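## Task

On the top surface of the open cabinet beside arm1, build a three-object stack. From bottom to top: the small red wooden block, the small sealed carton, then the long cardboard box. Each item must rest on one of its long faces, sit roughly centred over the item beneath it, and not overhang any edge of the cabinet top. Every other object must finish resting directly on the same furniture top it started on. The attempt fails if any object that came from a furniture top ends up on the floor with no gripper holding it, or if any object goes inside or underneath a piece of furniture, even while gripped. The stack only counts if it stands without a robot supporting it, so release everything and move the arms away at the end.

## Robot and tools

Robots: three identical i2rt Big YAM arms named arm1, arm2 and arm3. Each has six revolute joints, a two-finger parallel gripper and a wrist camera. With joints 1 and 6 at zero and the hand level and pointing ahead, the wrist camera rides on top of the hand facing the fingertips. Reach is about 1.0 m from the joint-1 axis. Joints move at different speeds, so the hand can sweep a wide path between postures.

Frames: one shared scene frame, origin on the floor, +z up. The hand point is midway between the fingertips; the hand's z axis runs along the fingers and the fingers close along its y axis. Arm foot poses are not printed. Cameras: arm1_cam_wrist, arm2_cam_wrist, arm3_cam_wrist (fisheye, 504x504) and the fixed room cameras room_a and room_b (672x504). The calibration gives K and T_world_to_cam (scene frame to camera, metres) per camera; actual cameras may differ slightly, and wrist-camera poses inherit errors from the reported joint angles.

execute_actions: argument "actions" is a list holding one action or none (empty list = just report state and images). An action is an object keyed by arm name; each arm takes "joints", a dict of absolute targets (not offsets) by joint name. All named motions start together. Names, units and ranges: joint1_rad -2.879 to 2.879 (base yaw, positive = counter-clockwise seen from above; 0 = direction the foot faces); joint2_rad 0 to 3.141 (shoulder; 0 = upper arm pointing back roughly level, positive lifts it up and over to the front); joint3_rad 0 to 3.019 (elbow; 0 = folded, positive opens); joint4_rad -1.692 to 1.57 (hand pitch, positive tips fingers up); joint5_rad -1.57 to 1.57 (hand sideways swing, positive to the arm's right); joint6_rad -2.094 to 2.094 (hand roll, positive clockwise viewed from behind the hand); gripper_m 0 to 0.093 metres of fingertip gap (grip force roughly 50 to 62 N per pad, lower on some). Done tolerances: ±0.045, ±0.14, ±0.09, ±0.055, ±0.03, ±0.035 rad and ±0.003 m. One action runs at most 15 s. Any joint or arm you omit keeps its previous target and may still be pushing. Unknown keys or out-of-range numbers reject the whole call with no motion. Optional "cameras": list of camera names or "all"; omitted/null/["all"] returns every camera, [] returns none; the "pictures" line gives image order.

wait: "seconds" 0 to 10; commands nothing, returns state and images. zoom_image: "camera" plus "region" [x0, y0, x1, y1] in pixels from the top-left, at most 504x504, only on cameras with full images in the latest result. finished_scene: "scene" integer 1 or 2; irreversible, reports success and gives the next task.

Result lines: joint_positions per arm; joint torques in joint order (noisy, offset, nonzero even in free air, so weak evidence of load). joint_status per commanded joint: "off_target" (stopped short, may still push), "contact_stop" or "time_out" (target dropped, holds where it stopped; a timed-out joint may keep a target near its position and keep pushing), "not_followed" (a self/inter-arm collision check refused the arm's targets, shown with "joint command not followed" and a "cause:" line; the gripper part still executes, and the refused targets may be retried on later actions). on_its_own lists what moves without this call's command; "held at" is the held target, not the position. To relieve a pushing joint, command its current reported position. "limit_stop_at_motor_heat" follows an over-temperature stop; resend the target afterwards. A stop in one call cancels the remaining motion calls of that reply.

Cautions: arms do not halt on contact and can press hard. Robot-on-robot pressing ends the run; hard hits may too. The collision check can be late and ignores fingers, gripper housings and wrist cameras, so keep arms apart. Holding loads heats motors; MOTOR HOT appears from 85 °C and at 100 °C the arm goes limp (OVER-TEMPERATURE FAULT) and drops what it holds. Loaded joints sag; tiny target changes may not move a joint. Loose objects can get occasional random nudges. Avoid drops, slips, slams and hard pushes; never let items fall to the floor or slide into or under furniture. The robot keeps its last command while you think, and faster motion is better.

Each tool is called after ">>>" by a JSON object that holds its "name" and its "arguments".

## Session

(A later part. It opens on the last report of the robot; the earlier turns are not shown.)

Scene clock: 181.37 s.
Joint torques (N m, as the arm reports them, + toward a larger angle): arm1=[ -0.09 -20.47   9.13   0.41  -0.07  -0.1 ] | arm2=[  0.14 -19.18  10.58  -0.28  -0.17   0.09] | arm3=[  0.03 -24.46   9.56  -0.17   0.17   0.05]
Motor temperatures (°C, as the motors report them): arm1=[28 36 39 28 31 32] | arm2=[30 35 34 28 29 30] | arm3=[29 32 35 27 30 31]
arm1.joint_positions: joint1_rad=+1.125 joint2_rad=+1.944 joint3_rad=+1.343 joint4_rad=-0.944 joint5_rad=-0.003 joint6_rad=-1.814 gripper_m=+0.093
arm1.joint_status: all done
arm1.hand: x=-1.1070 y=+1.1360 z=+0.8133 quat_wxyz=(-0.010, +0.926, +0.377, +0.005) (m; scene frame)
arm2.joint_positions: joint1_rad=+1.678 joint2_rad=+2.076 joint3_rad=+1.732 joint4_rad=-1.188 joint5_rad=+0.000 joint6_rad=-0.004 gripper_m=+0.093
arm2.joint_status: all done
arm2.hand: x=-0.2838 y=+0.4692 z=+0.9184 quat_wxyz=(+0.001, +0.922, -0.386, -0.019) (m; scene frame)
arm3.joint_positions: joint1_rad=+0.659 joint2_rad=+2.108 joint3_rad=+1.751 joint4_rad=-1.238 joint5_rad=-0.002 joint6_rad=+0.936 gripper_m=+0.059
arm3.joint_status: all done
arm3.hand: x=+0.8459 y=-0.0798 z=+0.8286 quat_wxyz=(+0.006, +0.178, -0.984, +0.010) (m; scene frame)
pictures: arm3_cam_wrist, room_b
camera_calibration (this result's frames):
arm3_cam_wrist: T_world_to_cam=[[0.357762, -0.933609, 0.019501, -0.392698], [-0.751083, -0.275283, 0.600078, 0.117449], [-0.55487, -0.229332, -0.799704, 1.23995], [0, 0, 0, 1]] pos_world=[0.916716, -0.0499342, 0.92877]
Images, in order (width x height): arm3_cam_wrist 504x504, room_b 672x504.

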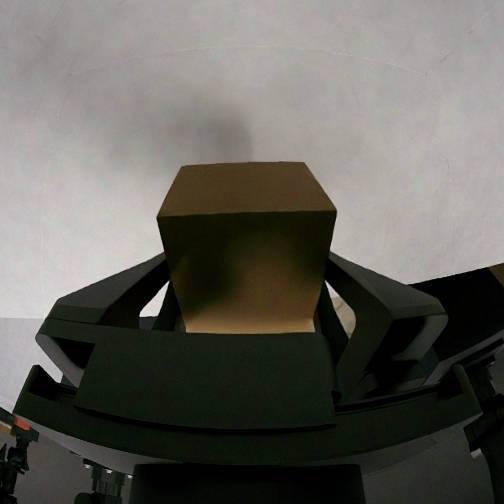

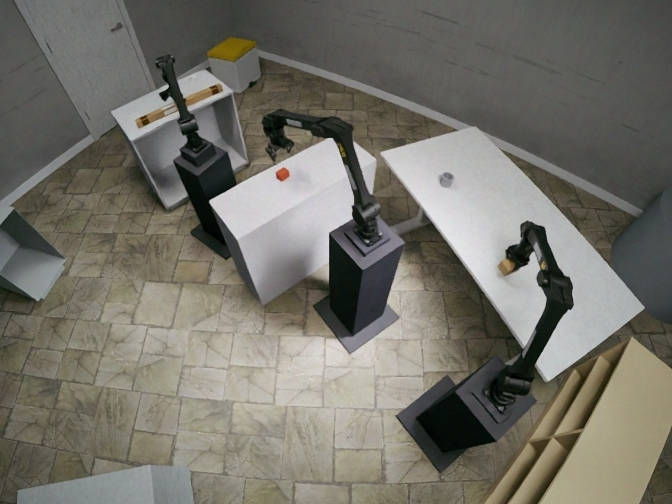

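>>> {"name": "execute_actions", "arguments": {"actions": [{"arm1":{"joints":{"joint1_rad":0.2,"joint2_rad":1.80,"joint3_rad":1.56,"joint4_rad":-1.30}},"arm2":{"joints":{"joint1_rad":0.5,"joint6_rad":-0.5}},"arm3":{"joints":{"joint2_rad":2.17,"joint3_rad":1.70,"joint4_rad":-1.08}}}], "cameras": ["arm3_cam_wrist","room_b"]}}

Scene clock: 192.47 s.
Joint torques (N m, as the arm reports them, + toward a larger angle): arm1=[  0.65 -20.31   9.71  -0.21  -0.22  -0.1 ] | arm2=[  0.69 -20.05  10.41  -0.24  -0.28  -0.02] | arm3=[  0.41 -22.3    7.86   0.6    0.17  -0.01]
Motor temperatures (°C, as the motors report them): arm1=[28 36 39 28 31 32] | arm2=[31 35 36 28 29 30] | arm3=[29 33 35 27 30 31]
arm1.joint_positions: joint1_rad=+0.191 joint2_rad=+1.805 joint3_rad=+1.552 joint4_rad=-1.293 joint5_rad=+0.002 joint6_rad=-1.814 gripper_m=+0.093
arm1.joint_status: all done
arm1.hand: x=-0.6165 y=+1.1729 z=+0.9664 quat_wxyz=(-0.013, +0.997, -0.080, +0.013) (m; scene frame)
arm2.joint_positions: joint1_rad=+0.493 joint2_rad=+2.082 joint3_rad=+1.732 joint4_rad=-1.188 joint5_rad=+0.002 joint6_rad=-0.493 gripper_m=+0.093
arm2.joint_status: all done
arm2.hand: x=+0.4123 y=+0.5955 z=+0.9066 quat_wxyz=(-0.007, +0.735, -0.678, -0.003) (m; scene frame)
arm3.joint_positions: joint1_rad=+0.659 joint2_rad=+2.172 joint3_rad=+1.692 joint4_rad=-1.092 joint5_rad=-0.002 joint6_rad=+0.936 gripper_m=+0.059
arm3.joint_status: all done
arm3.hand: x=+0.8472 y=-0.0754 z=+0.7688 quat_wxyz=(+0.001, +0.178, -0.984, +0.000) (m; scene frame)
pictures: arm3_cam_wrist, room_b
camera_calibration (this result's frames):
arm3_cam_wrist: T_world_to_cam=[[0.357693, -0.933839, 0.00117491, -0.373677], [-0.754799, -0.288373, 0.589168, 0.166058], [-0.549849, -0.211628, -0.80801, 1.19731], [0, 0, 0, 1]] pos_world=[0.917339, -0.047684, 0.870037]
Images, in order (width x height): arm3_cam_wrist 504x504, room_b 672x504.

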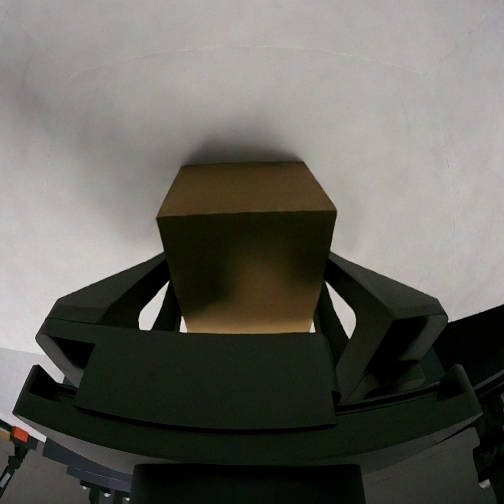

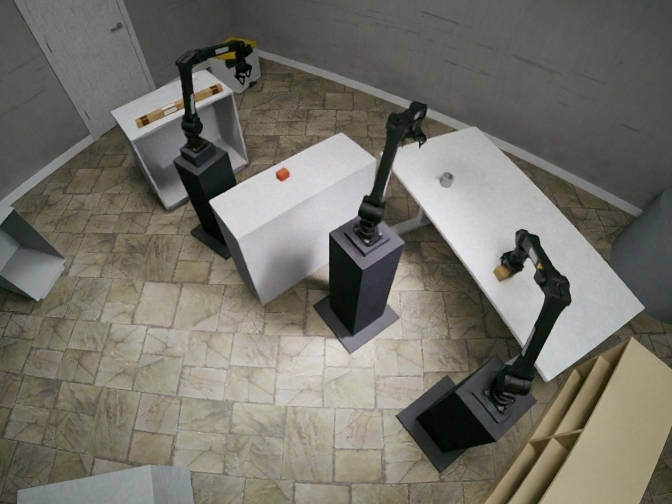

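>>> {"name": "execute_actions", "arguments": {"actions": [{"arm1":{"joints":{"joint1_rad":-0.6,"joint6_rad":-0.6}},"arm2":{"joints":{"joint1_rad":0.0}},"arm3":{"joints":{"joint2_rad":2.215,"joint4_rad":-1.06}}}], "cameras": ["arm3_cam_wrist"]}}

Scene clock: 197.90 s.
Joint torques (N m, as the arm reports them, + toward a larger angle): arm1=[  0.89 -20.37   9.81  -0.12  -0.19   0.12] | arm2=[ -0.42 -20.13  10.39  -0.28  -0.23  -0.02] | arm3=[  0.1  -18.65   7.9    1.1    0.14   0.07]
Motor temperatures (°C, as the motors report them): arm1=[28 36 39 28 31 32] | arm2=[31 35 36 28 29 30] | arm3=[29 33 35 27 30 31]
arm1.joint_positions: joint1_rad=-0.605 joint2_rad=+1.805 joint3_rad=+1.552 joint4_rad=-1.293 joint5_rad=+0.002 joint6_rad=-0.614 gripper_m=+0.093
arm1.joint_status: all done
arm1.hand: x=-0.3197 y=+0.8648 z=+0.9710 quat_wxyz=(-0.020, +0.472, -0.881, +0.006) (m; scene frame)
arm2.joint_positions: joint1_rad=+0.009 joint2_rad=+2.082 joint3_rad=+1.732 joint4_rad=-1.188 joint5_rad=+0.001 joint6_rad=-0.495 gripper_m=+0.093
arm2.joint_status: all done
arm2.hand: x=+0.6526 y=+0.4112 z=+0.9070 quat_wxyz=(-0.008, +0.553, -0.833, +0.003) (m; scene frame)
arm3.joint_positions: joint1_rad=+0.659 joint2_rad=+2.173 joint3_rad=+1.692 joint4_rad=-1.079 joint5_rad=-0.002 joint6_rad=+0.936 gripper_m=+0.059
arm3.joint_status: all done
arm3.hand: x=+0.8480 y=-0.0725 z=+0.7681 quat_wxyz=(-0.001, +0.178, -0.984, -0.005) (m; scene frame)
pictures: arm3_cam_wrist
camera_calibration (this result's frames):
arm3_cam_wrist: T_world_to_cam=[[0.357701, -0.933802, -0.00798902, -0.364299], [-0.756632, -0.294827, 0.583597, 0.173241], [-0.547319, -0.202708, -0.812004, 1.19936], [0, 0, 0, 1]] pos_world=[0.917821, -0.0459875, 0.869869]
Images, in order (width x height): arm3_cam_wrist 504x504.

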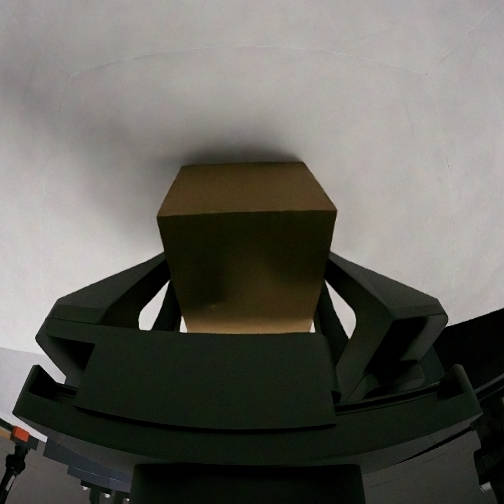

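>>> {"name": "execute_actions", "arguments": {"actions": [{"arm1":{"joints":{"joint1_rad":-1.31,"joint2_rad":1.958,"joint3_rad":1.575,"joint4_rad":-1.155,"joint6_rad":0.475}},"arm3":{"joints":{"joint2_rad":2.17,"joint4_rad":-1.085,"gripper_m":0.093}}}], "cameras": ["arm1_cam_wrist","arm3_cam_wrist"]}}

Scene clock: 203.67 s.
Joint torques (N m, as the arm reports them, + toward a larger angle): arm1=[ -0.19 -23.48  10.61   0.19  -0.1    0.16] | arm2=[ -0.44 -19.36  10.42  -0.16  -0.24  -0.02] | arm3=[ -0.21 -22.73   7.89  -0.24   0.16   0.02]
Motor temperatures (°C, as the motors report them): arm1=[28 36 40 28 31 32] | arm2=[31 35 36 28 29 30] | arm3=[29 32 35 27 30 31]
arm1.joint_positions: joint1_rad=-1.305 joint2_rad=+1.975 joint3_rad=+1.552 joint4_rad=-1.157 joint5_rad=+0.001 joint6_rad=+0.461 gripper_m=+0.093
arm1.joint_status: all done
arm1.hand: x=-0.2848 y=+0.4777 z=+0.8791 quat_wxyz=(-0.003, -0.385, -0.923, -0.003) (m; scene frame)
arm2.joint_positions: joint1_rad=+0.009 joint2_rad=+2.082 joint3_rad=+1.732 joint4_rad=-1.188 joint5_rad=+0.001 joint6_rad=-0.495 gripper_m=+0.093
arm2.joint_status: not commanded
arm2.hand: x=+0.6526 y=+0.4112 z=+0.9070 quat_wxyz=(-0.008, +0.553, -0.833, +0.003) (m; scene frame)
arm3.joint_positions: joint1_rad=+0.659 joint2_rad=+2.173 joint3_rad=+1.692 joint4_rad=-1.079 joint5_rad=-0.002 joint6_rad=+0.936 gripper_m=+0.093
arm3.joint_status: all done
arm3.hand: x=+0.8481 y=-0.0726 z=+0.7681 quat_wxyz=(-0.001, +0.178, -0.984, -0.005) (m; scene frame)
pictures: arm1_cam_wrist, arm3_cam_wrist
camera_calibration (this result's frames):
arm1_cam_wrist: T_world_to_cam=[[-0.69642, -0.717632, 0.00169018, 0.139688], [-0.584858, 0.568932, 0.578151, -0.939934], [-0.415861, 0.401647, -0.815928, 0.529831], [0, 0, 0, 1]] pos_world=[-0.23211, 0.422198, 0.975492]
arm3_cam_wrist: T_world_to_cam=[[0.3577, -0.933804, -0.00776053, -0.364513], [-0.756847, -0.294763, 0.58335, 0.17366], [-0.547022, -0.202791, -0.812184, 1.19927], [0, 0, 0, 1]] pos_world=[0.917846, -0.0459951, 0.869892]
Images, in order (width x height): arm1_cam_wrist 504x504, arm3_cam_wrist 504x504.

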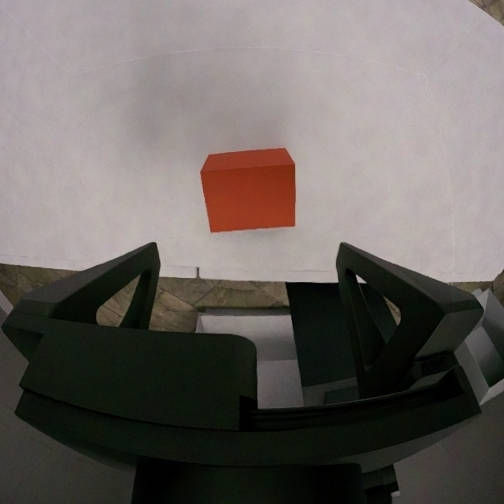

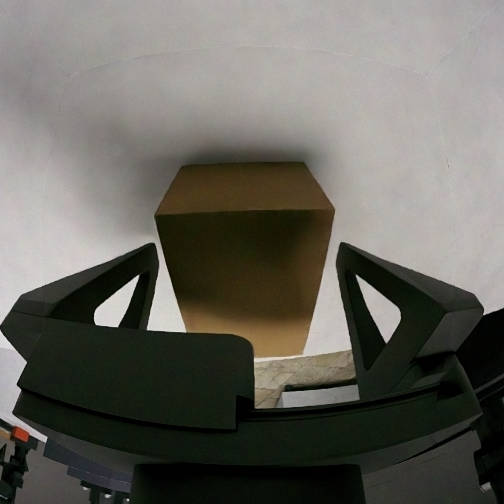

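>>> {"name": "execute_actions", "arguments": {"actions": [{"arm1":{"joints":{"joint2_rad":2.08,"joint3_rad":1.515,"joint4_rad":-0.97,"joint6_rad":0.36}},"arm2":{"joints":{"joint1_rad":-0.25,"joint2_rad":2.34,"joint3_rad":2.03,"joint4_rad":-1.235,"joint6_rad":-0.51}},"arm3":{"joints":{"joint2_rad":1.8}}}], "cameras": ["arm1_cam_wrist","room_b"]}}

Scene clock: 217.33 s.
Joint torques (N m, as the arm reports them, + toward a larger angle): arm1=[  0.2  -24.49   9.11   0.5   -0.1   -0.14] | arm2=[ -0.11 -24.48  12.08  -0.23  -0.21  -0.05] | arm3=[ -0.4  -18.84   9.77   0.53   0.17   0.  ]
Motor temperatures (°C, as the motors report them): arm1=[28 37 40 28 31 32] | arm2=[31 36 37 28 29 30] | arm3=[29 33 35 27 30 31]
arm1.joint_positions: joint1_rad=-1.305 joint2_rad=+2.099 joint3_rad=+1.501 joint4_rad=-0.979 joint5_rad=+0.001 joint6_rad=+0.373 gripper_m=+0.093
arm1.joint_status: all done
arm1.hand: x=-0.2776 y=+0.4758 z=+0.7918 quat_wxyz=(-0.004, -0.344, -0.939, -0.003) (m; scene frame)
arm2.joint_positions: joint1_rad=-0.243 joint2_rad=+2.340 joint3_rad=+1.978 joint4_rad=-1.222 joint5_rad=+0.001 joint6_rad=-0.504 gripper_m=+0.093
arm2.joint_status: all done
arm2.hand: x=+0.7851 y=+0.2966 z=+0.8305 quat_wxyz=(+0.014, +0.447, -0.894, +0.005) (m; scene frame)
arm3.joint_positions: joint1_rad=+0.659 joint2_rad=+1.795 joint3_rad=+1.690 joint4_rad=-1.079 joint5_rad=-0.002 joint6_rad=+0.936 gripper_m=+0.093
arm3.joint_status: all done
arm3.hand: x=+0.8511 y=-0.0619 z=+1.0038 quat_wxyz=(-0.084, +0.175, -0.966, -0.173) (m; scene frame)
pictures: arm1_cam_wrist, room_b
camera_calibration (this result's frames):
arm1_cam_wrist: T_world_to_cam=[[-0.631169, -0.775644, 0.00143459, 0.189405], [-0.633445, 0.516522, 0.576153, -0.871191], [-0.447631, 0.362741, -0.817341, 0.473204], [0, 0, 0, 1]] pos_world=[-0.220485, 0.42525, 0.888437]
Images, in order (width x height): arm1_cam_wrist 504x504, room_b 672x504.

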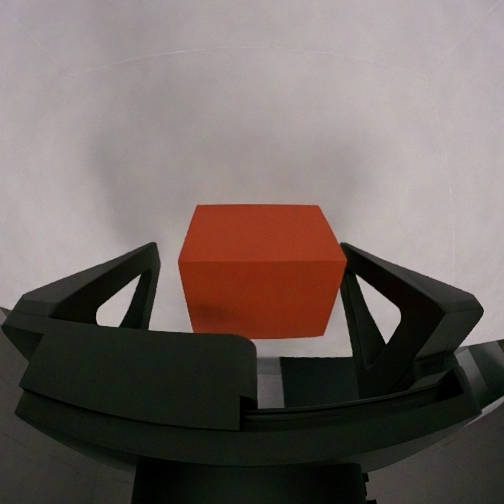

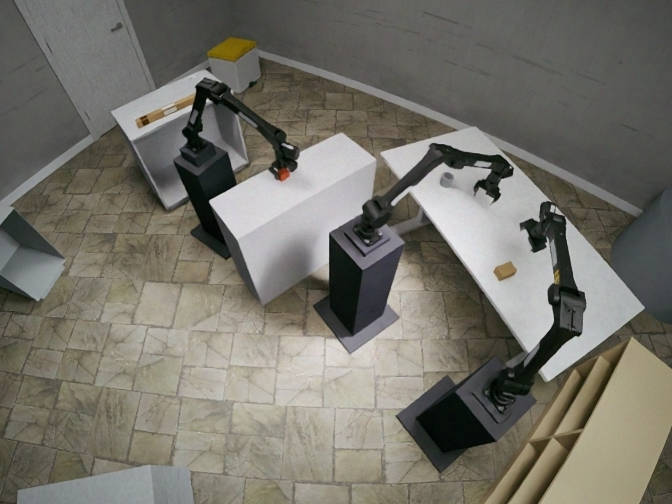

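>>> {"name": "execute_actions", "arguments": {"actions": [{"arm1":{"joints":{"gripper_m":0.03}},"arm2":{"joints":{"joint1_rad":-0.80,"joint3_rad":2.06,"joint4_rad":-1.24}},"arm3":{"joints":{"joint1_rad":-0.2,"joint2_rad":1.5}}}], "cameras": ["arm2_cam_wrist","room_b"]}}

Scene clock: 223.53 s.
Joint torques (N m, as the arm reports them, + toward a larger angle): arm1=[  0.22 -24.37   9.05   0.46  -0.09  -0.13] | arm2=[ -0.35 -24.42  11.91  -0.13  -0.24  -0.02] | arm3=[  0.79 -13.94  10.44   1.12  -0.02   0.  ]
Motor temperatures (°C, as the motors report them): arm1=[28 37 40 28 31 32] | arm2=[31 36 38 28 29 30] | arm3=[29 32 35 27 30 31]
arm1.joint_positions: joint1_rad=-1.305 joint2_rad=+2.099 joint3_rad=+1.501 joint4_rad=-0.978 joint5_rad=+0.001 joint6_rad=+0.373 gripper_m=+0.059
arm1.joint_status: gripper_m off_target (ended at +0.059, target +0.030)
arm1.hand: x=-0.2774 y=+0.4758 z=+0.7918 quat_wxyz=(-0.005, -0.344, -0.939, -0.003) (m; scene frame)
arm2.joint_positions: joint1_rad=-0.794 joint2_rad=+2.340 joint3_rad=+2.014 joint4_rad=-1.225 joint5_rad=+0.001 joint6_rad=-0.505 gripper_m=+0.093
arm2.joint_status: all done
arm2.hand: x=+0.8528 y=-0.0745 z=+0.8483 quat_wxyz=(-0.003, +0.188, -0.982, +0.009) (m; scene frame)
arm3.joint_positions: joint1_rad=-0.203 joint2_rad=+1.491 joint3_rad=+1.686 joint4_rad=-1.079 joint5_rad=+0.002 joint6_rad=+0.936 gripper_m=+0.093
arm3.joint_status: all done
arm3.hand: x=+1.2111 y=-0.4357 z=+1.1835 quat_wxyz=(-0.261, -0.235, -0.912, -0.212) (m; scene frame)
pictures: arm2_cam_wrist, room_b
camera_calibration (this result's frames):
arm2_cam_wrist: T_world_to_cam=[[0.375909, -0.926556, 0.0136456, -0.398907], [-0.761734, -0.300587, 0.573941, 0.149201], [-0.527687, -0.226144, -0.818783, 1.25277], [0, 0, 0, 1]] pos_world=[0.924673, -0.0414552, 0.945555]
Images, in order (width x height): arm2_cam_wrist 504x504, room_b 672x504.

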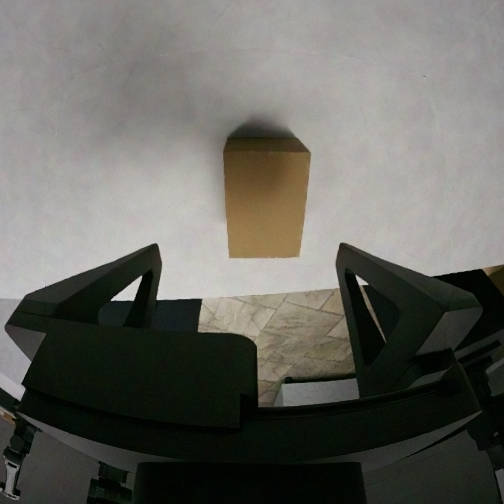

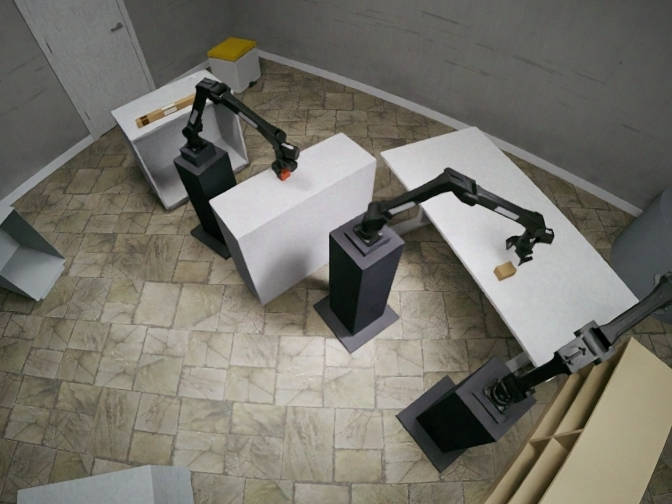

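>>> {"name": "zoom_image", "arguments": {"camera": "room_b", "region": [90, 50, 260, 170]}}

>>> {"name": "execute_actions", "arguments": {"actions": [{"arm1":{"joints":{"joint1_rad":-0.4,"joint2_rad":1.85,"joint3_rad":1.65,"joint4_rad":-1.35,"joint6_rad":-0.2}},"arm2":{"joints":{"joint1_rad":-0.822,"joint2_rad":2.483,"joint3_rad":2.02,"joint4_rad":-1.08}}}], "cameras": ["arm2_cam_wrist","room_a","room_b"]}}

Region (90, 50, 260, 170) of room_b's 672x504 image, scaled by 2.965, with more detail than that image has; it fills the top 356 rows of this view, and the rest is white.

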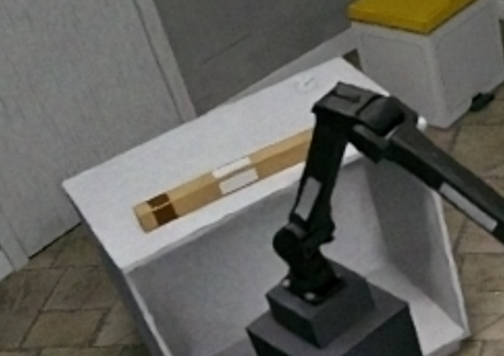

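Scene clock: 235.60 s.
Joint torques (N m, as the arm reports them, + toward a larger angle): arm1=[ -0.18 -21.96  10.38  -0.12  -0.03  -0.15] | arm2=[ -0.45 -25.7    8.43   1.    -0.21  -0.01] | arm3=[  0.56 -13.71  10.49   1.34  -0.05  -0.02]
Motor temperatures (°C, as the motors report them): arm1=[28 37 40 28 31 32] | arm2=[31 36 38 28 29 30] | arm3=[29 32 36 27 30 31]
arm1.joint_positions: joint1_rad=-0.394 joint2_rad=+1.863 joint3_rad=+1.639 joint4_rad=-1.344 joint5_rad=-0.002 joint6_rad=-0.186 gripper_m=+0.059
arm1.joint_status: all done
arm1.hand: x=-0.3587 y=+0.9782 z=+0.9713 quat_wxyz=(-0.009, +0.374, -0.927, +0.001) (m; scene frame)
arm2.joint_positions: joint1_rad=-0.817 joint2_rad=+2.488 joint3_rad=+2.014 joint4_rad=-1.096 joint5_rad=+0.001 joint6_rad=-0.505 gripper_m=+0.093
arm2.joint_status: all done
arm2.hand: x=+0.8529 y=-0.0923 z=+0.7482 quat_wxyz=(+0.005, +0.177, -0.984, +0.007) (m; scene frame)
arm3.joint_positions: joint1_rad=-0.203 joint2_rad=+1.491 joint3_rad=+1.686 joint4_rad=-1.079 joint5_rad=+0.002 joint6_rad=+0.936 gripper_m=+0.093
arm3.joint_status: not commanded
arm3.hand: x=+1.2111 y=-0.4357 z=+1.1835 quat_wxyz=(-0.261, -0.235, -0.912, -0.212) (m; scene frame)
pictures: arm2_cam_wrist, room_a, room_b
camera_calibration (this result's frames):
arm2_cam_wrist: T_world_to_cam=[[0.354511, -0.935038, 0.00498443, -0.390091], [-0.758173, -0.284326, 0.586798, 0.190177], [-0.547262, -0.211806, -0.809718, 1.17805], [0, 0, 0, 1]] pos_world=[0.927181, -0.0611594, 0.844238]
Images, in order (width x height): arm2_cam_wrist 504x504, room_a 672x504, room_b 672x504.

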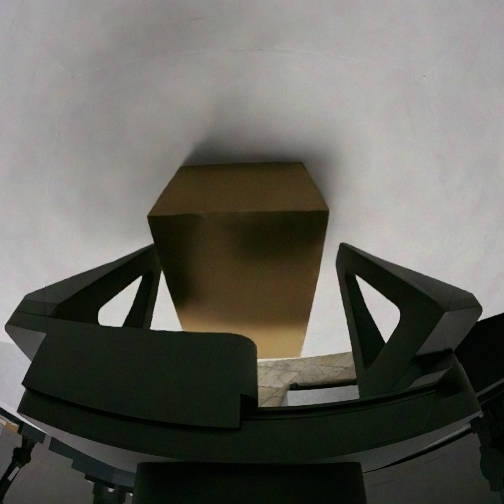

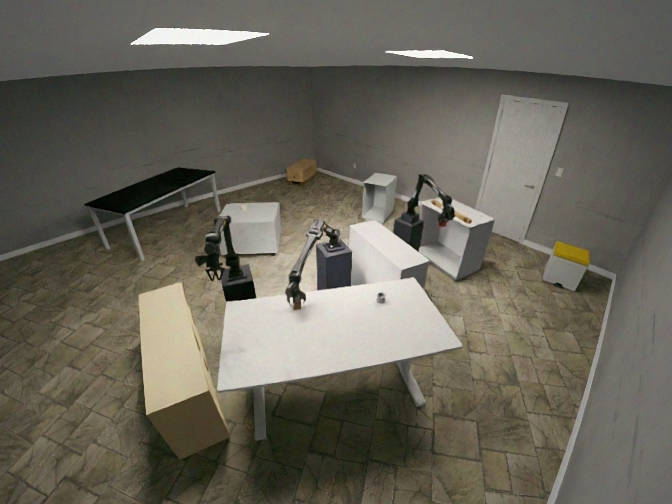

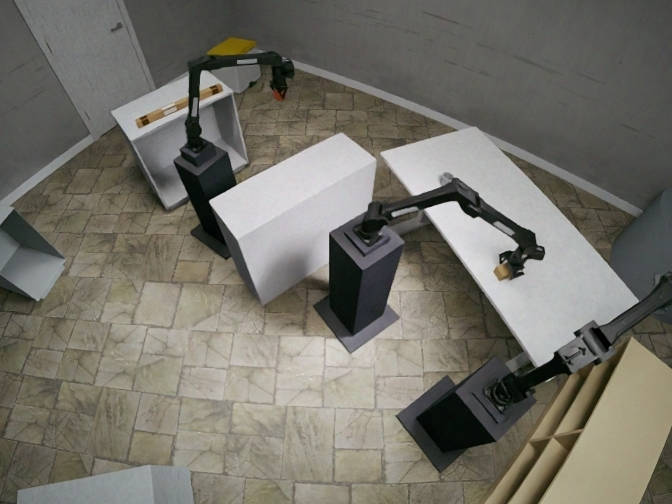

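>>> {"name": "zoom_image", "arguments": {"camera": "room_b", "region": [100, 60, 250, 160]}}

Region (100, 60, 250, 160) of room_b's 672x504 image, scaled by 3.360, with more detail than that image has.

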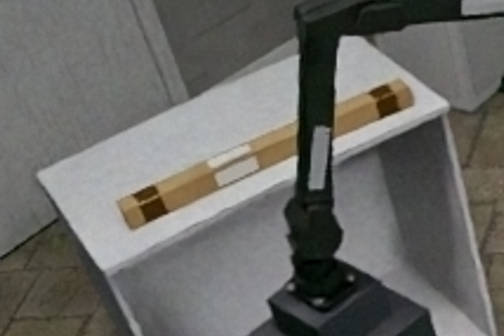

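>>> {"name": "execute_actions", "arguments": {"actions": [{"arm1":{"joints":{"joint1_rad":0.45,"joint2_rad":2.172,"joint3_rad":2.035,"joint4_rad":-1.385}},"arm2":{"joints":{"gripper_m":0.03}}}], "cameras": []}}

>>> {"name": "execute_actions", "arguments": {"actions": [{"arm1":{"joints":{"joint1_rad":1.2}},"arm2":{"joints":{"joint1_rad":-0.1,"joint2_rad":2.10,"joint3_rad":1.77,"joint4_rad":-1.21}}}], "cameras": ["arm1_cam_wrist","arm2_cam_wrist","room_b"]}}

Scene clock: 256.50 s.
Joint torques (N m, as the arm reports them, + toward a larger angle): arm1=[  0.57 -28.23  13.42  -0.09  -0.09  -0.1 ] | arm2=[ -0.26 -25.37   8.28   1.    -0.19  -0.04] | arm3=[  0.41 -13.41  10.35   1.19  -0.05  -0.01]
Motor temperatures (°C, as the motors report them): arm1=[28 37 41 28 31 32] | arm2=[31 37 36 28 29 30] | arm3=[29 31 37 27 30 31]
arm1.joint_positions: joint1_rad=+0.444 joint2_rad=+2.198 joint3_rad=+1.988 joint4_rad=-1.381 joint5_rad=+0.000 joint6_rad=-0.190 gripper_m=+0.059
arm1.joint_status: all done
arm1.hand: x=-0.7320 y=+1.3260 z=+0.8949 quat_wxyz=(+0.002, +0.721, -0.693, +0.011) (m; scene frame)
arm2.joint_positions: joint1_rad=-0.817 joint2_rad=+2.488 joint3_rad=+2.014 joint4_rad=-1.096 joint5_rad=+0.000 joint6_rad=-0.505 gripper_m=+0.059
arm2.joint_status: gripper_m off_target (ended at +0.059, target +0.030)
arm2.hand: x=+0.8530 y=-0.0923 z=+0.7482 quat_wxyz=(+0.005, +0.177, -0.984, +0.007) (m; scene frame)
arm3.joint_positions: joint1_rad=-0.203 joint2_rad=+1.491 joint3_rad=+1.686 joint4_rad=-1.079 joint5_rad=+0.002 joint6_rad=+0.936 gripper_m=+0.093
arm3.joint_status: not commanded
arm3.hand: x=+1.2111 y=-0.4357 z=+1.1835 quat_wxyz=(-0.261, -0.235, -0.912, -0.212) (m; scene frame)
pictures: none
No camera images: the call's "cameras" was empty. Leave "cameras" out to get every camera's image.

Scene clock: 258.60 s.
Joint torques (N m, as the arm reports them, + toward a larger angle): arm1=[  1.35 -28.4   12.74  -0.1   -0.09  -0.1 ] | arm2=[  0.71 -21.2    7.97  -0.28  -0.19   0.  ] | arm3=[  0.78 -13.31  10.48   0.99  -0.09   0.02]
Motor temperatures (°C, as the motors report them): arm1=[28 37 41 28 31 32] | arm2=[31 37 36 28 29 30] | arm3=[29 31 37 27 30 31]
arm1.joint_positions: joint1_rad=+1.195 joint2_rad=+2.198 joint3_rad=+1.995 joint4_rad=-1.381 joint5_rad=+0.000 joint6_rad=-0.191 gripper_m=+0.059
arm1.joint_status: all done
arm1.hand: x=-1.2106 y=+1.2193 z=+0.8893 quat_wxyz=(+0.000, +0.925, -0.381, +0.013) (m; scene frame)
arm2.joint_positions: joint1_rad=-0.110 joint2_rad=+2.087 joint3_rad=+1.779 joint4_rad=-1.194 joint5_rad=-0.001 joint6_rad=-0.506 gripper_m=+0.059
arm2.joint_status: all done
arm2.hand: x=+0.7095 y=+0.3584 z=+0.9219 quat_wxyz=(-0.027, +0.507, -0.862, +0.002) (m; scene frame)
arm3.joint_positions: joint1_rad=-0.203 joint2_rad=+1.491 joint3_rad=+1.686 joint4_rad=-1.079 joint5_rad=+0.002 joint6_rad=+0.936 gripper_m=+0.093
arm3.joint_status: not commanded
arm3.hand: x=+1.2111 y=-0.4357 z=+1.1835 quat_wxyz=(-0.261, -0.235, -0.912, -0.212) (m; scene frame)
pictures: arm1_cam_wrist, arm2_cam_wrist, room_b
camera_calibration (this result's frames):
arm1_cam_wrist: T_world_to_cam=[[0.689075, 0.724451, 0.0185935, -0.0689578], [0.571475, -0.558988, 0.60079, 0.845795], [0.445637, -0.403364, -0.79919, 1.86496], [0, 0, 0, 1]] pos_world=[-1.26693, 1.275, 0.983596]
arm2_cam_wrist: T_world_to_cam=[[0.876865, -0.480063, 0.025446, -0.471212], [-0.416265, -0.731725, 0.539724, 0.0687961], [-0.240482, -0.483857, -0.841458, 1.24484], [0, 0, 0, 1]] pos_world=[0.741187, 0.426451, 1.02234]
Images, in order (width x height): arm1_cam_wrist 504x504, arm2_cam_wrist 504x504, room_b 672x504.

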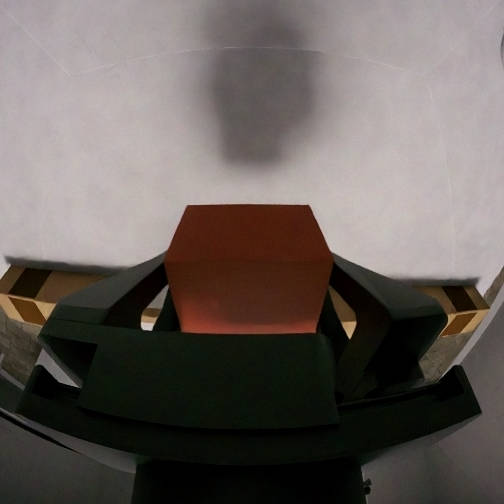

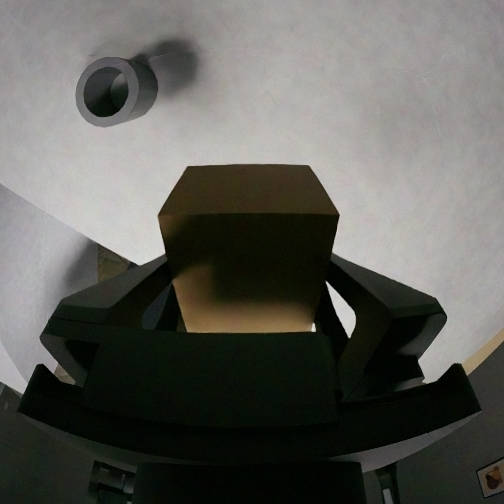

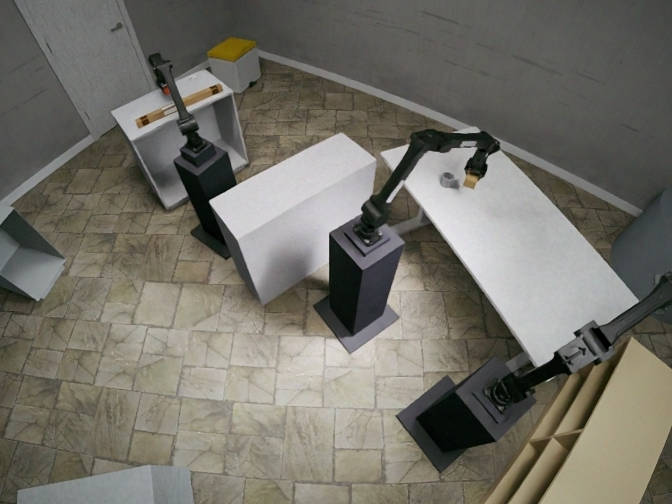

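>>> {"name": "execute_actions", "arguments": {"actions": [{"arm1":{"joints":{"joint1_rad":1.22,"joint2_rad":2.265,"joint3_rad":1.90,"joint4_rad":-1.175}},"arm2":{"joints":{"joint1_rad":0.8,"joint4_rad":-1.25}}}], "cameras": ["arm1_cam_wrist"]}}

Scene clock: 266.27 s.
Joint torques (N m, as the arm reports them, + toward a larger angle): arm1=[  0.59 -25.95   9.06   0.73  -0.07  -0.09] | arm2=[  0.93 -20.78   7.78  -0.28  -0.12   0.02] | arm3=[  0.42 -13.53  10.43   1.11  -0.06  -0.04]
Motor temperatures (°C, as the motors report them): arm1=[28 38 41 28 31 32] | arm2=[31 37 36 28 29 30] | arm3=[29 31 37 27 30 31]
arm1.joint_positions: joint1_rad=+1.214 joint2_rad=+2.262 joint3_rad=+1.896 joint4_rad=-1.190 joint5_rad=+0.000 joint6_rad=-0.191 gripper_m=+0.059
arm1.joint_status: all done
arm1.hand: x=-1.2234 y=+1.2169 z=+0.8109 quat_wxyz=(-0.007, +0.928, -0.371, +0.001) (m; scene frame)
arm2.joint_positions: joint1_rad=+0.796 joint2_rad=+2.087 joint3_rad=+1.779 joint4_rad=-1.233 joint5_rad=-0.002 joint6_rad=-0.506 gripper_m=+0.059
arm2.joint_status: all done
arm2.hand: x=+0.2274 y=+0.6514 z=+0.9217 quat_wxyz=(-0.005, +0.833, -0.553, -0.008) (m; scene frame)
arm3.joint_positions: joint1_rad=-0.203 joint2_rad=+1.491 joint3_rad=+1.686 joint4_rad=-1.079 joint5_rad=+0.002 joint6_rad=+0.936 gripper_m=+0.093
arm3.joint_status: not commanded
arm3.hand: x=+1.2111 y=-0.4357 z=+1.1835 quat_wxyz=(-0.261, -0.235, -0.912, -0.212) (m; scene frame)
pictures: arm1_cam_wrist
camera_calibration (this result's frames):
arm1_cam_wrist: T_world_to_cam=[[0.674917, 0.737509, 0.0238368, -0.0944591], [0.592149, -0.560603, 0.578865, 0.943867], [0.440281, -0.376571, -0.815075, 1.7807], [0, 0, 0, 1]] pos_world=[-1.27917, 1.26936, 0.907286]
Images, in order (width x height): arm1_cam_wrist 504x504.

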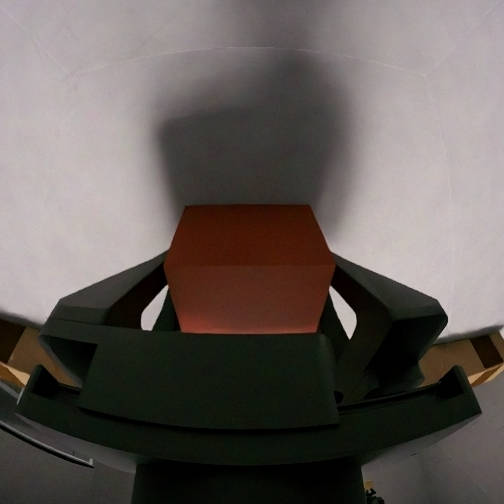

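>>> {"name": "execute_actions", "arguments": {"actions": [{"arm1":{"joints":{"gripper_m":0.093,"joint2_rad":2.255,"joint3_rad":1.915}},"arm2":{"joints":{"joint1_rad":1.675,"joint2_rad":2.19,"joint3_rad":1.675,"joint4_rad":-1.045}}}], "cameras": ["arm1_cam_wrist"]}}

>>> {"name": "execute_actions", "arguments": {"actions": [{"arm1":{"joints":{"joint2_rad":2.10,"joint3_rad":1.98,"joint4_rad":-1.40}},"arm2":{"joints":{"joint2_rad":2.28,"joint3_rad":1.66,"joint4_rad":-0.97}}}], "cameras": ["arm1_cam_wrist","arm2_cam_wrist"]}}

Scene clock: 271.83 s.
Joint torques (N m, as the arm reports them, + toward a larger angle): arm1=[  0.62 -26.57  10.3    0.51  -0.07  -0.09] | arm2=[  1.01 -23.59   7.42   0.61  -0.17  -0.01] | arm3=[  0.75 -13.97  10.38   1.05  -0.08   0.  ]
Motor temperatures (°C, as the motors report them): arm1=[28 38 41 28 31 32] | arm2=[31 37 35 28 29 30] | arm3=[29 31 37 27 30 31]
arm1.joint_positions: joint1_rad=+1.214 joint2_rad=+2.262 joint3_rad=+1.896 joint4_rad=-1.184 joint5_rad=+0.000 joint6_rad=-0.191 gripper_m=+0.093
arm1.joint_status: all done
arm1.hand: x=-1.2242 y=+1.2181 z=+0.8109 quat_wxyz=(-0.009, +0.928, -0.371, -0.001) (m; scene frame)
arm2.joint_positions: joint1_rad=+1.669 joint2_rad=+2.207 joint3_rad=+1.681 joint4_rad=-1.051 joint5_rad=-0.002 joint6_rad=-0.506 gripper_m=+0.059
arm2.joint_status: all done
arm2.hand: x=-0.2789 y=+0.4690 z=+0.8207 quat_wxyz=(+0.010, +0.989, -0.149, -0.001) (m; scene frame)
arm3.joint_positions: joint1_rad=-0.203 joint2_rad=+1.491 joint3_rad=+1.686 joint4_rad=-1.079 joint5_rad=+0.002 joint6_rad=+0.936 gripper_m=+0.093
arm3.joint_status: not commanded
arm3.hand: x=+1.2111 y=-0.4357 z=+1.1835 quat_wxyz=(-0.261, -0.235, -0.912, -0.212) (m; scene frame)
pictures: arm1_cam_wrist
camera_calibration (this result's frames):
arm1_cam_wrist: T_world_to_cam=[[0.674939, 0.737449, 0.0250362, -0.095626], [0.594106, -0.563243, 0.574278, 0.954319], [0.437602, -0.372728, -0.818278, 1.77614], [0, 0, 0, 1]] pos_world=[-1.27967, 1.27005, 0.907726]
Images, in order (width x height): arm1_cam_wrist 504x504.

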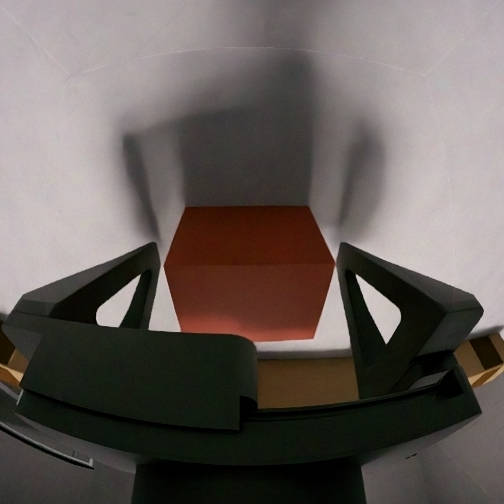

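Scene clock: 273.17 s.
Joint torques (N m, as the arm reports them, + toward a larger angle): arm1=[  0.64 -24.57  11.37  -0.12  -0.07  -0.09] | arm2=[  0.78 -20.33   6.58   0.89  -0.3    0.  ] | arm3=[  1.15 -13.31  10.45   1.09  -0.08  -0.02]
Motor temperatures (°C, as the motors report them): arm1=[28 38 41 28 31 32] | arm2=[31 37 35 28 29 30] | arm3=[29 31 37 27 30 31]
arm1.joint_positions: joint1_rad=+1.214 joint2_rad=+2.097 joint3_rad=+1.956 joint4_rad=-1.393 joint5_rad=+0.000 joint6_rad=-0.191 gripper_m=+0.093
arm1.joint_status: all done
arm1.hand: x=-1.2151 y=+1.2022 z=+0.9392 quat_wxyz=(-0.013, +0.928, -0.371, -0.008) (m; scene frame)
arm2.joint_positions: joint1_rad=+1.671 joint2_rad=+2.254 joint3_rad=+1.674 joint4_rad=-0.983 joint5_rad=+0.002 joint6_rad=-0.506 gripper_m=+0.059
arm2.joint_status: all done
arm2.hand: x=-0.2828 y=+0.4717 z=+0.7900 quat_wxyz=(+0.004, +0.989, -0.148, -0.006) (m; scene frame)
arm3.joint_positions: joint1_rad=-0.203 joint2_rad=+1.491 joint3_rad=+1.686 joint4_rad=-1.079 joint5_rad=+0.002 joint6_rad=+0.936 gripper_m=+0.093
arm3.joint_status: not commanded
arm3.hand: x=+1.2111 y=-0.4357 z=+1.1835 quat_wxyz=(-0.261, -0.235, -0.912, -0.212) (m; scene frame)
pictures: arm1_cam_wrist, arm2_cam_wrist
camera_calibration (this result's frames):
arm1_cam_wrist: T_world_to_cam=[[0.675023, 0.73725, 0.0283923, -0.0960824], [0.599506, -0.570523, 0.561335, 0.893767], [0.430043, -0.361893, -0.827102, 1.85723], [0, 0, 0, 1]] pos_world=[-1.26965, 1.25287, 1.03715]
arm2_cam_wrist: T_world_to_cam=[[0.286294, 0.957995, -0.0167599, -0.355416], [0.791781, -0.226698, 0.567178, -0.108391], [0.539554, -0.17565, -0.823425, 1.01106], [0, 0, 0, 1]] pos_world=[-0.357948, 0.493508, 0.888053]
Images, in order (width x height): arm1_cam_wrist 504x504, arm2_cam_wrist 504x504.

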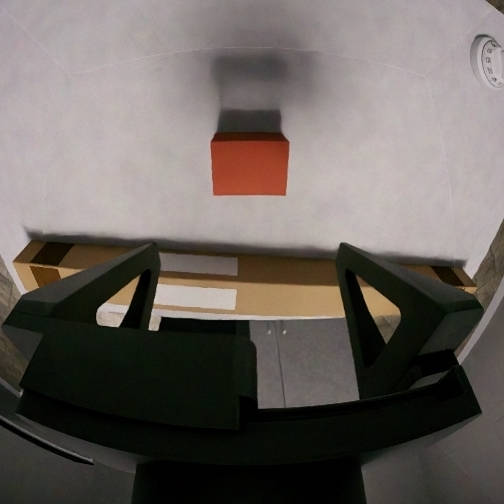

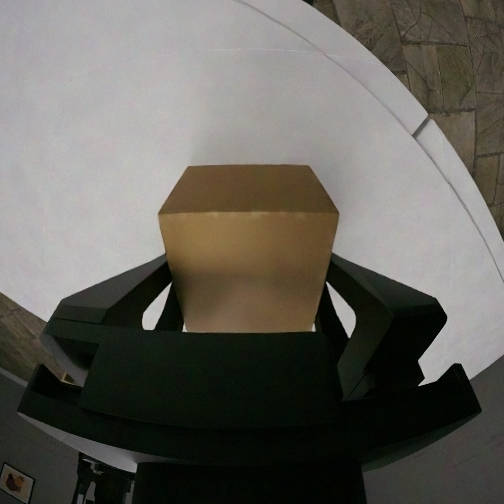

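>>> {"name": "execute_actions", "arguments": {"actions": [{"arm1":{"joints":{"joint1_rad":0.3,"joint2_rad":1.90,"joint3_rad":1.62,"joint4_rad":-1.27,"joint6_rad":-0.02}},"arm2":{"joints":{"gripper_m":0.093,"joint2_rad":2.25,"joint3_rad":1.68}}}], "cameras": []}}

>>> {"name": "execute_actions", "arguments": {"actions": [{"arm1":{"joints":{"joint1_rad":-0.5}},"arm2":{"joints":{"joint2_rad":1.8}}}], "cameras": ["room_b"]}}

Scene clock: 283.80 s.
Joint torques (N m, as the arm reports them, + toward a larger angle): arm1=[  0.5  -22.37   9.34   0.18  -0.14   0.11] | arm2=[  1.22 -22.49   7.96   0.96  -0.29   0.02] | arm3=[  0.07 -13.13  10.3    1.11  -0.07   0.02]
Motor temperatures (°C, as the motors report them): arm1=[28 38 41 28 31 32] | arm2=[31 37 35 28 29 30] | arm3=[29 31 37 27 30 31]
arm1.joint_positions: joint1_rad=+0.295 joint2_rad=+1.909 joint3_rad=+1.616 joint4_rad=-1.271 joint5_rad=+0.002 joint6_rad=-0.032 gripper_m=+0.093
arm1.joint_status: all done
arm1.hand: x=-0.6619 y=+1.2185 z=+0.9329 quat_wxyz=(-0.010, +0.606, -0.795, +0.003) (m; scene frame)
arm2.joint_positions: joint1_rad=+1.671 joint2_rad=+2.253 joint3_rad=+1.674 joint4_rad=-0.983 joint5_rad=+0.002 joint6_rad=-0.506 gripper_m=+0.093
arm2.joint_status: all done
arm2.hand: x=-0.2829 y=+0.4718 z=+0.7903 quat_wxyz=(+0.004, +0.989, -0.148, -0.006) (m; scene frame)
arm3.joint_positions: joint1_rad=-0.203 joint2_rad=+1.491 joint3_rad=+1.686 joint4_rad=-1.079 joint5_rad=+0.002 joint6_rad=+0.936 gripper_m=+0.093
arm3.joint_status: not commanded
arm3.hand: x=+1.2111 y=-0.4357 z=+1.1835 quat_wxyz=(-0.261, -0.235, -0.912, -0.212) (m; scene frame)
pictures: none
No camera images: the call's "cameras" was empty. Leave "cameras" out to get every camera's image.

Scene clock: 285.43 s.
Joint torques (N m, as the arm reports them, + toward a larger angle): arm1=[  0.26 -22.17   9.36   0.2   -0.14   0.09] | arm2=[  1.16 -18.35  10.11   1.73  -0.27   0.03] | arm3=[  0.82 -13.76  10.45   1.16  -0.07   0.  ]
Motor temperatures (°C, as the motors report them): arm1=[28 38 41 28 31 32] | arm2=[31 37 35 28 29 30] | arm3=[29 31 37 27 30 31]
arm1.joint_positions: joint1_rad=-0.500 joint2_rad=+1.909 joint3_rad=+1.616 joint4_rad=-1.271 joint5_rad=+0.001 joint6_rad=-0.030 gripper_m=+0.093
arm1.joint_status: all done
arm1.hand: x=-0.3191 y=+0.9304 z=+0.9382 quat_wxyz=(-0.011, +0.250, -0.968, +0.002) (m; scene frame)
arm2.joint_positions: joint1_rad=+1.671 joint2_rad=+1.796 joint3_rad=+1.674 joint4_rad=-0.983 joint5_rad=+0.002 joint6_rad=-0.506 gripper_m=+0.093
arm2.joint_status: all done
arm2.hand: x=-0.2990 y=+0.4955 z=+1.0817 quat_wxyz=(-0.134, +0.962, -0.146, -0.186) (m; scene frame)
arm3.joint_positions: joint1_rad=-0.203 joint2_rad=+1.491 joint3_rad=+1.686 joint4_rad=-1.079 joint5_rad=+0.002 joint6_rad=+0.936 gripper_m=+0.093
arm3.joint_status: not commanded
arm3.hand: x=+1.2111 y=-0.4357 z=+1.1835 quat_wxyz=(-0.261, -0.235, -0.912, -0.212) (m; scene frame)
pictures: room_b
Images, in order (width x height): room_b 672x504.

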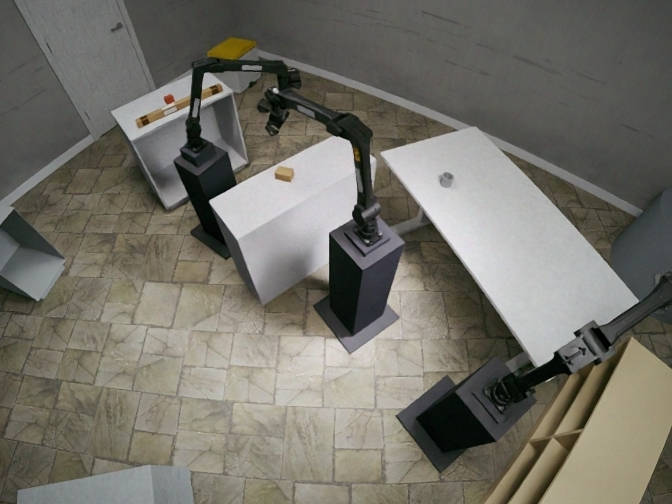

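>>> {"name": "execute_actions", "arguments": {"actions": [{"arm1":{"joints":{"joint1_rad":-1.308,"joint2_rad":1.98,"joint3_rad":1.60,"joint4_rad":-1.16,"joint6_rad":-0.09}},"arm2":{"joints":{"joint1_rad":2.5,"joint2_rad":1.3,"joint3_rad":1.2}}}], "cameras": ["arm1_cam_wrist","room_b"]}}

Scene clock: 293.30 s.
Joint torques (N m, as the arm reports them, + toward a larger angle): arm1=[  0.22 -23.99   9.02   0.19  -0.14  -0.14] | arm2=[ 1.15 -8.88  8.49  1.67 -0.11  0.02] | arm3=[  0.28 -13.56  10.28   1.18  -0.05  -0.06]
Motor temperatures (°C, as the motors report them): arm1=[28 38 41 28 31 32] | arm2=[31 36 36 28 29 30] | arm3=[29 31 37 27 30 31]
arm1.joint_positions: joint1_rad=-1.305 joint2_rad=+1.995 joint3_rad=+1.597 joint4_rad=-1.161 joint5_rad=+0.001 joint6_rad=-0.077 gripper_m=+0.093
arm1.joint_status: all done
arm1.hand: x=-0.2706 y=+0.4730 z=+0.8832 quat_wxyz=(-0.014, -0.126, -0.992, +0.000) (m; scene frame)
arm2.joint_positions: joint1_rad=+2.497 joint2_rad=+1.284 joint3_rad=+1.216 joint4_rad=-0.980 joint5_rad=-0.002 joint6_rad=-0.506 gripper_m=+0.093
arm2.joint_status: all done
arm2.hand: x=-0.3231 y=+0.0083 z=+1.1444 quat_wxyz=(-0.055, +0.932, +0.250, -0.257) (m; scene frame)
arm3.joint_positions: joint1_rad=-0.203 joint2_rad=+1.491 joint3_rad=+1.686 joint4_rad=-1.079 joint5_rad=+0.002 joint6_rad=+0.936 gripper_m=+0.093
arm3.joint_status: not commanded
arm3.hand: x=+1.2111 y=-0.4357 z=+1.1835 quat_wxyz=(-0.261, -0.235, -0.912, -0.212) (m; scene frame)
pictures: arm1_cam_wrist, room_b
camera_calibration (this result's frames):
arm1_cam_wrist: T_world_to_cam=[[-0.230696, -0.972999, 0.0072793, 0.388052], [-0.805739, 0.195222, 0.559172, -0.797537], [-0.545495, 0.123134, -0.82902, 0.64921], [0, 0, 0, 1]] pos_world=[-0.198944, 0.453332, 0.981343]
Images, in order (width x height): arm1_cam_wrist 504x504, room_b 672x504.

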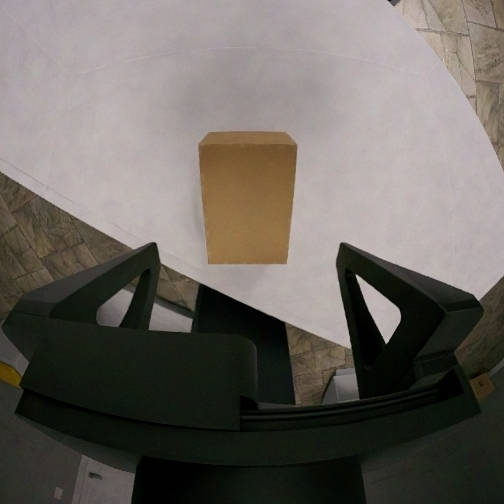

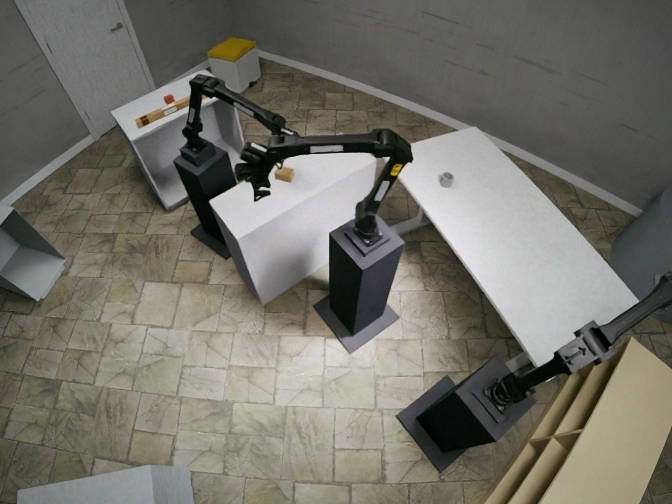

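>>> {"name": "execute_actions", "arguments": {"actions": [{"arm1":{"joints":{"joint2_rad":2.098,"joint3_rad":1.558,"joint4_rad":-0.992}}}], "cameras": ["arm1_cam_wrist"]}}

>>> {"name": "execute_actions", "arguments": {"actions": [{"arm1":{"joints":{"gripper_m":0.03}}}], "cameras": ["arm1_cam_wrist"]}}

Scene clock: 300.37 s.
Joint torques (N m, as the arm reports them, + toward a larger angle): arm1=[  0.34 -24.65   9.18   0.5   -0.14  -0.14] | arm2=[ 0.69 -8.62  8.53  1.65 -0.09  0.01] | arm3=[  0.83 -13.37  10.6    1.31  -0.05  -0.01]
Motor temperatures (°C, as the motors report them): arm1=[28 38 40 28 31 32] | arm2=[31 36 36 28 29 30] | arm3=[29 31 37 27 30 31]
arm1.joint_positions: joint1_rad=-1.305 joint2_rad=+2.116 joint3_rad=+1.545 joint4_rad=-1.001 joint5_rad=+0.001 joint6_rad=-0.077 gripper_m=+0.093
arm1.joint_status: all done
arm1.hand: x=-0.2664 y=+0.4721 z=+0.7964 quat_wxyz=(-0.008, -0.126, -0.992, -0.001) (m; scene frame)
arm2.joint_positions: joint1_rad=+2.497 joint2_rad=+1.284 joint3_rad=+1.216 joint4_rad=-0.980 joint5_rad=-0.002 joint6_rad=-0.506 gripper_m=+0.093
arm2.joint_status: not commanded
arm2.hand: x=-0.3231 y=+0.0083 z=+1.1444 quat_wxyz=(-0.055, +0.932, +0.250, -0.257) (m; scene frame)
arm3.joint_positions: joint1_rad=-0.203 joint2_rad=+1.491 joint3_rad=+1.686 joint4_rad=-1.079 joint5_rad=+0.002 joint6_rad=+0.936 gripper_m=+0.093
arm3.joint_status: not commanded
arm3.hand: x=+1.2111 y=-0.4357 z=+1.1835 quat_wxyz=(-0.261, -0.235, -0.912, -0.212) (m; scene frame)
pictures: arm1_cam_wrist
camera_calibration (this result's frames):
arm1_cam_wrist: T_world_to_cam=[[-0.230541, -0.973044, 0.00606516, 0.389841], [-0.799031, 0.192862, 0.56952, -0.750819], [-0.555338, 0.126451, -0.821955, 0.569853], [0, 0, 0, 1]] pos_world=[-0.193593, 0.452078, 0.893636]
Images, in order (width x height): arm1_cam_wrist 504x504.

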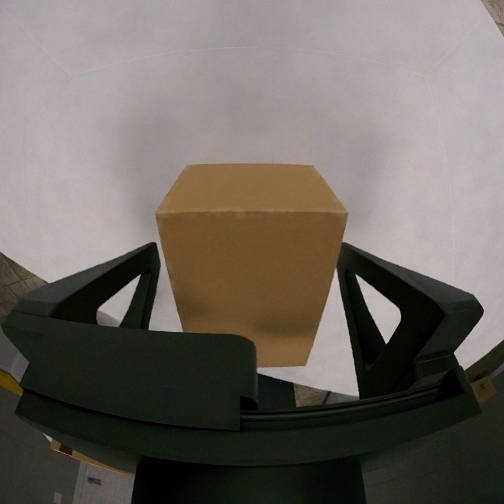

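Scene clock: 301.00 s.
Joint torques (N m, as the arm reports them, + toward a larger angle): arm1=[  0.3  -24.69   9.12   0.49  -0.13  -0.13] | arm2=[ 0.69 -8.7   8.54  1.67 -0.11  0.01] | arm3=[  0.58 -13.66  10.42   1.21  -0.07  -0.03]
Motor temperatures (°C, as the motors report them): arm1=[28 38 40 28 31 32] | arm2=[31 36 36 28 29 30] | arm3=[29 31 37 27 30 31]
arm1.joint_positions: joint1_rad=-1.305 joint2_rad=+2.116 joint3_rad=+1.545 joint4_rad=-1.001 joint5_rad=+0.001 joint6_rad=-0.077 gripper_m=+0.059
arm1.joint_status: gripper_m off_target (ended at +0.059, target +0.030)
arm1.hand: x=-0.2664 y=+0.4722 z=+0.7964 quat_wxyz=(-0.008, -0.126, -0.992, -0.001) (m; scene frame)
arm2.joint_positions: joint1_rad=+2.497 joint2_rad=+1.284 joint3_rad=+1.216 joint4_rad=-0.980 joint5_rad=-0.002 joint6_rad=-0.506 gripper_m=+0.093
arm2.joint_status: not commanded
arm2.hand: x=-0.3231 y=+0.0083 z=+1.1444 quat_wxyz=(-0.055, +0.932, +0.250, -0.257) (m; scene frame)
arm3.joint_positions: joint1_rad=-0.203 joint2_rad=+1.491 joint3_rad=+1.686 joint4_rad=-1.079 joint5_rad=+0.002 joint6_rad=+0.936 gripper_m=+0.093
arm3.joint_status: not commanded
arm3.hand: x=+1.2111 y=-0.4357 z=+1.1835 quat_wxyz=(-0.261, -0.235, -0.912, -0.212) (m; scene frame)
pictures: arm1_cam_wrist
camera_calibration (this result's frames):
arm1_cam_wrist: T_world_to_cam=[[-0.230165, -0.973135, 0.00569118, 0.390347], [-0.799176, 0.192351, 0.56949, -0.750587], [-0.555285, 0.126528, -0.821979, 0.569853], [0, 0, 0, 1]] pos_world=[-0.193576, 0.452134, 0.893638]
Images, in order (width x height): arm1_cam_wrist 504x504.

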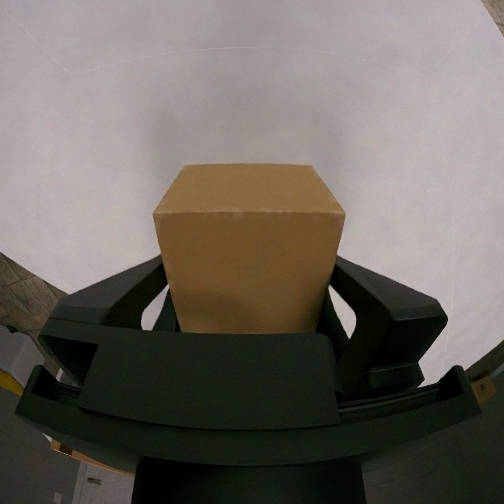

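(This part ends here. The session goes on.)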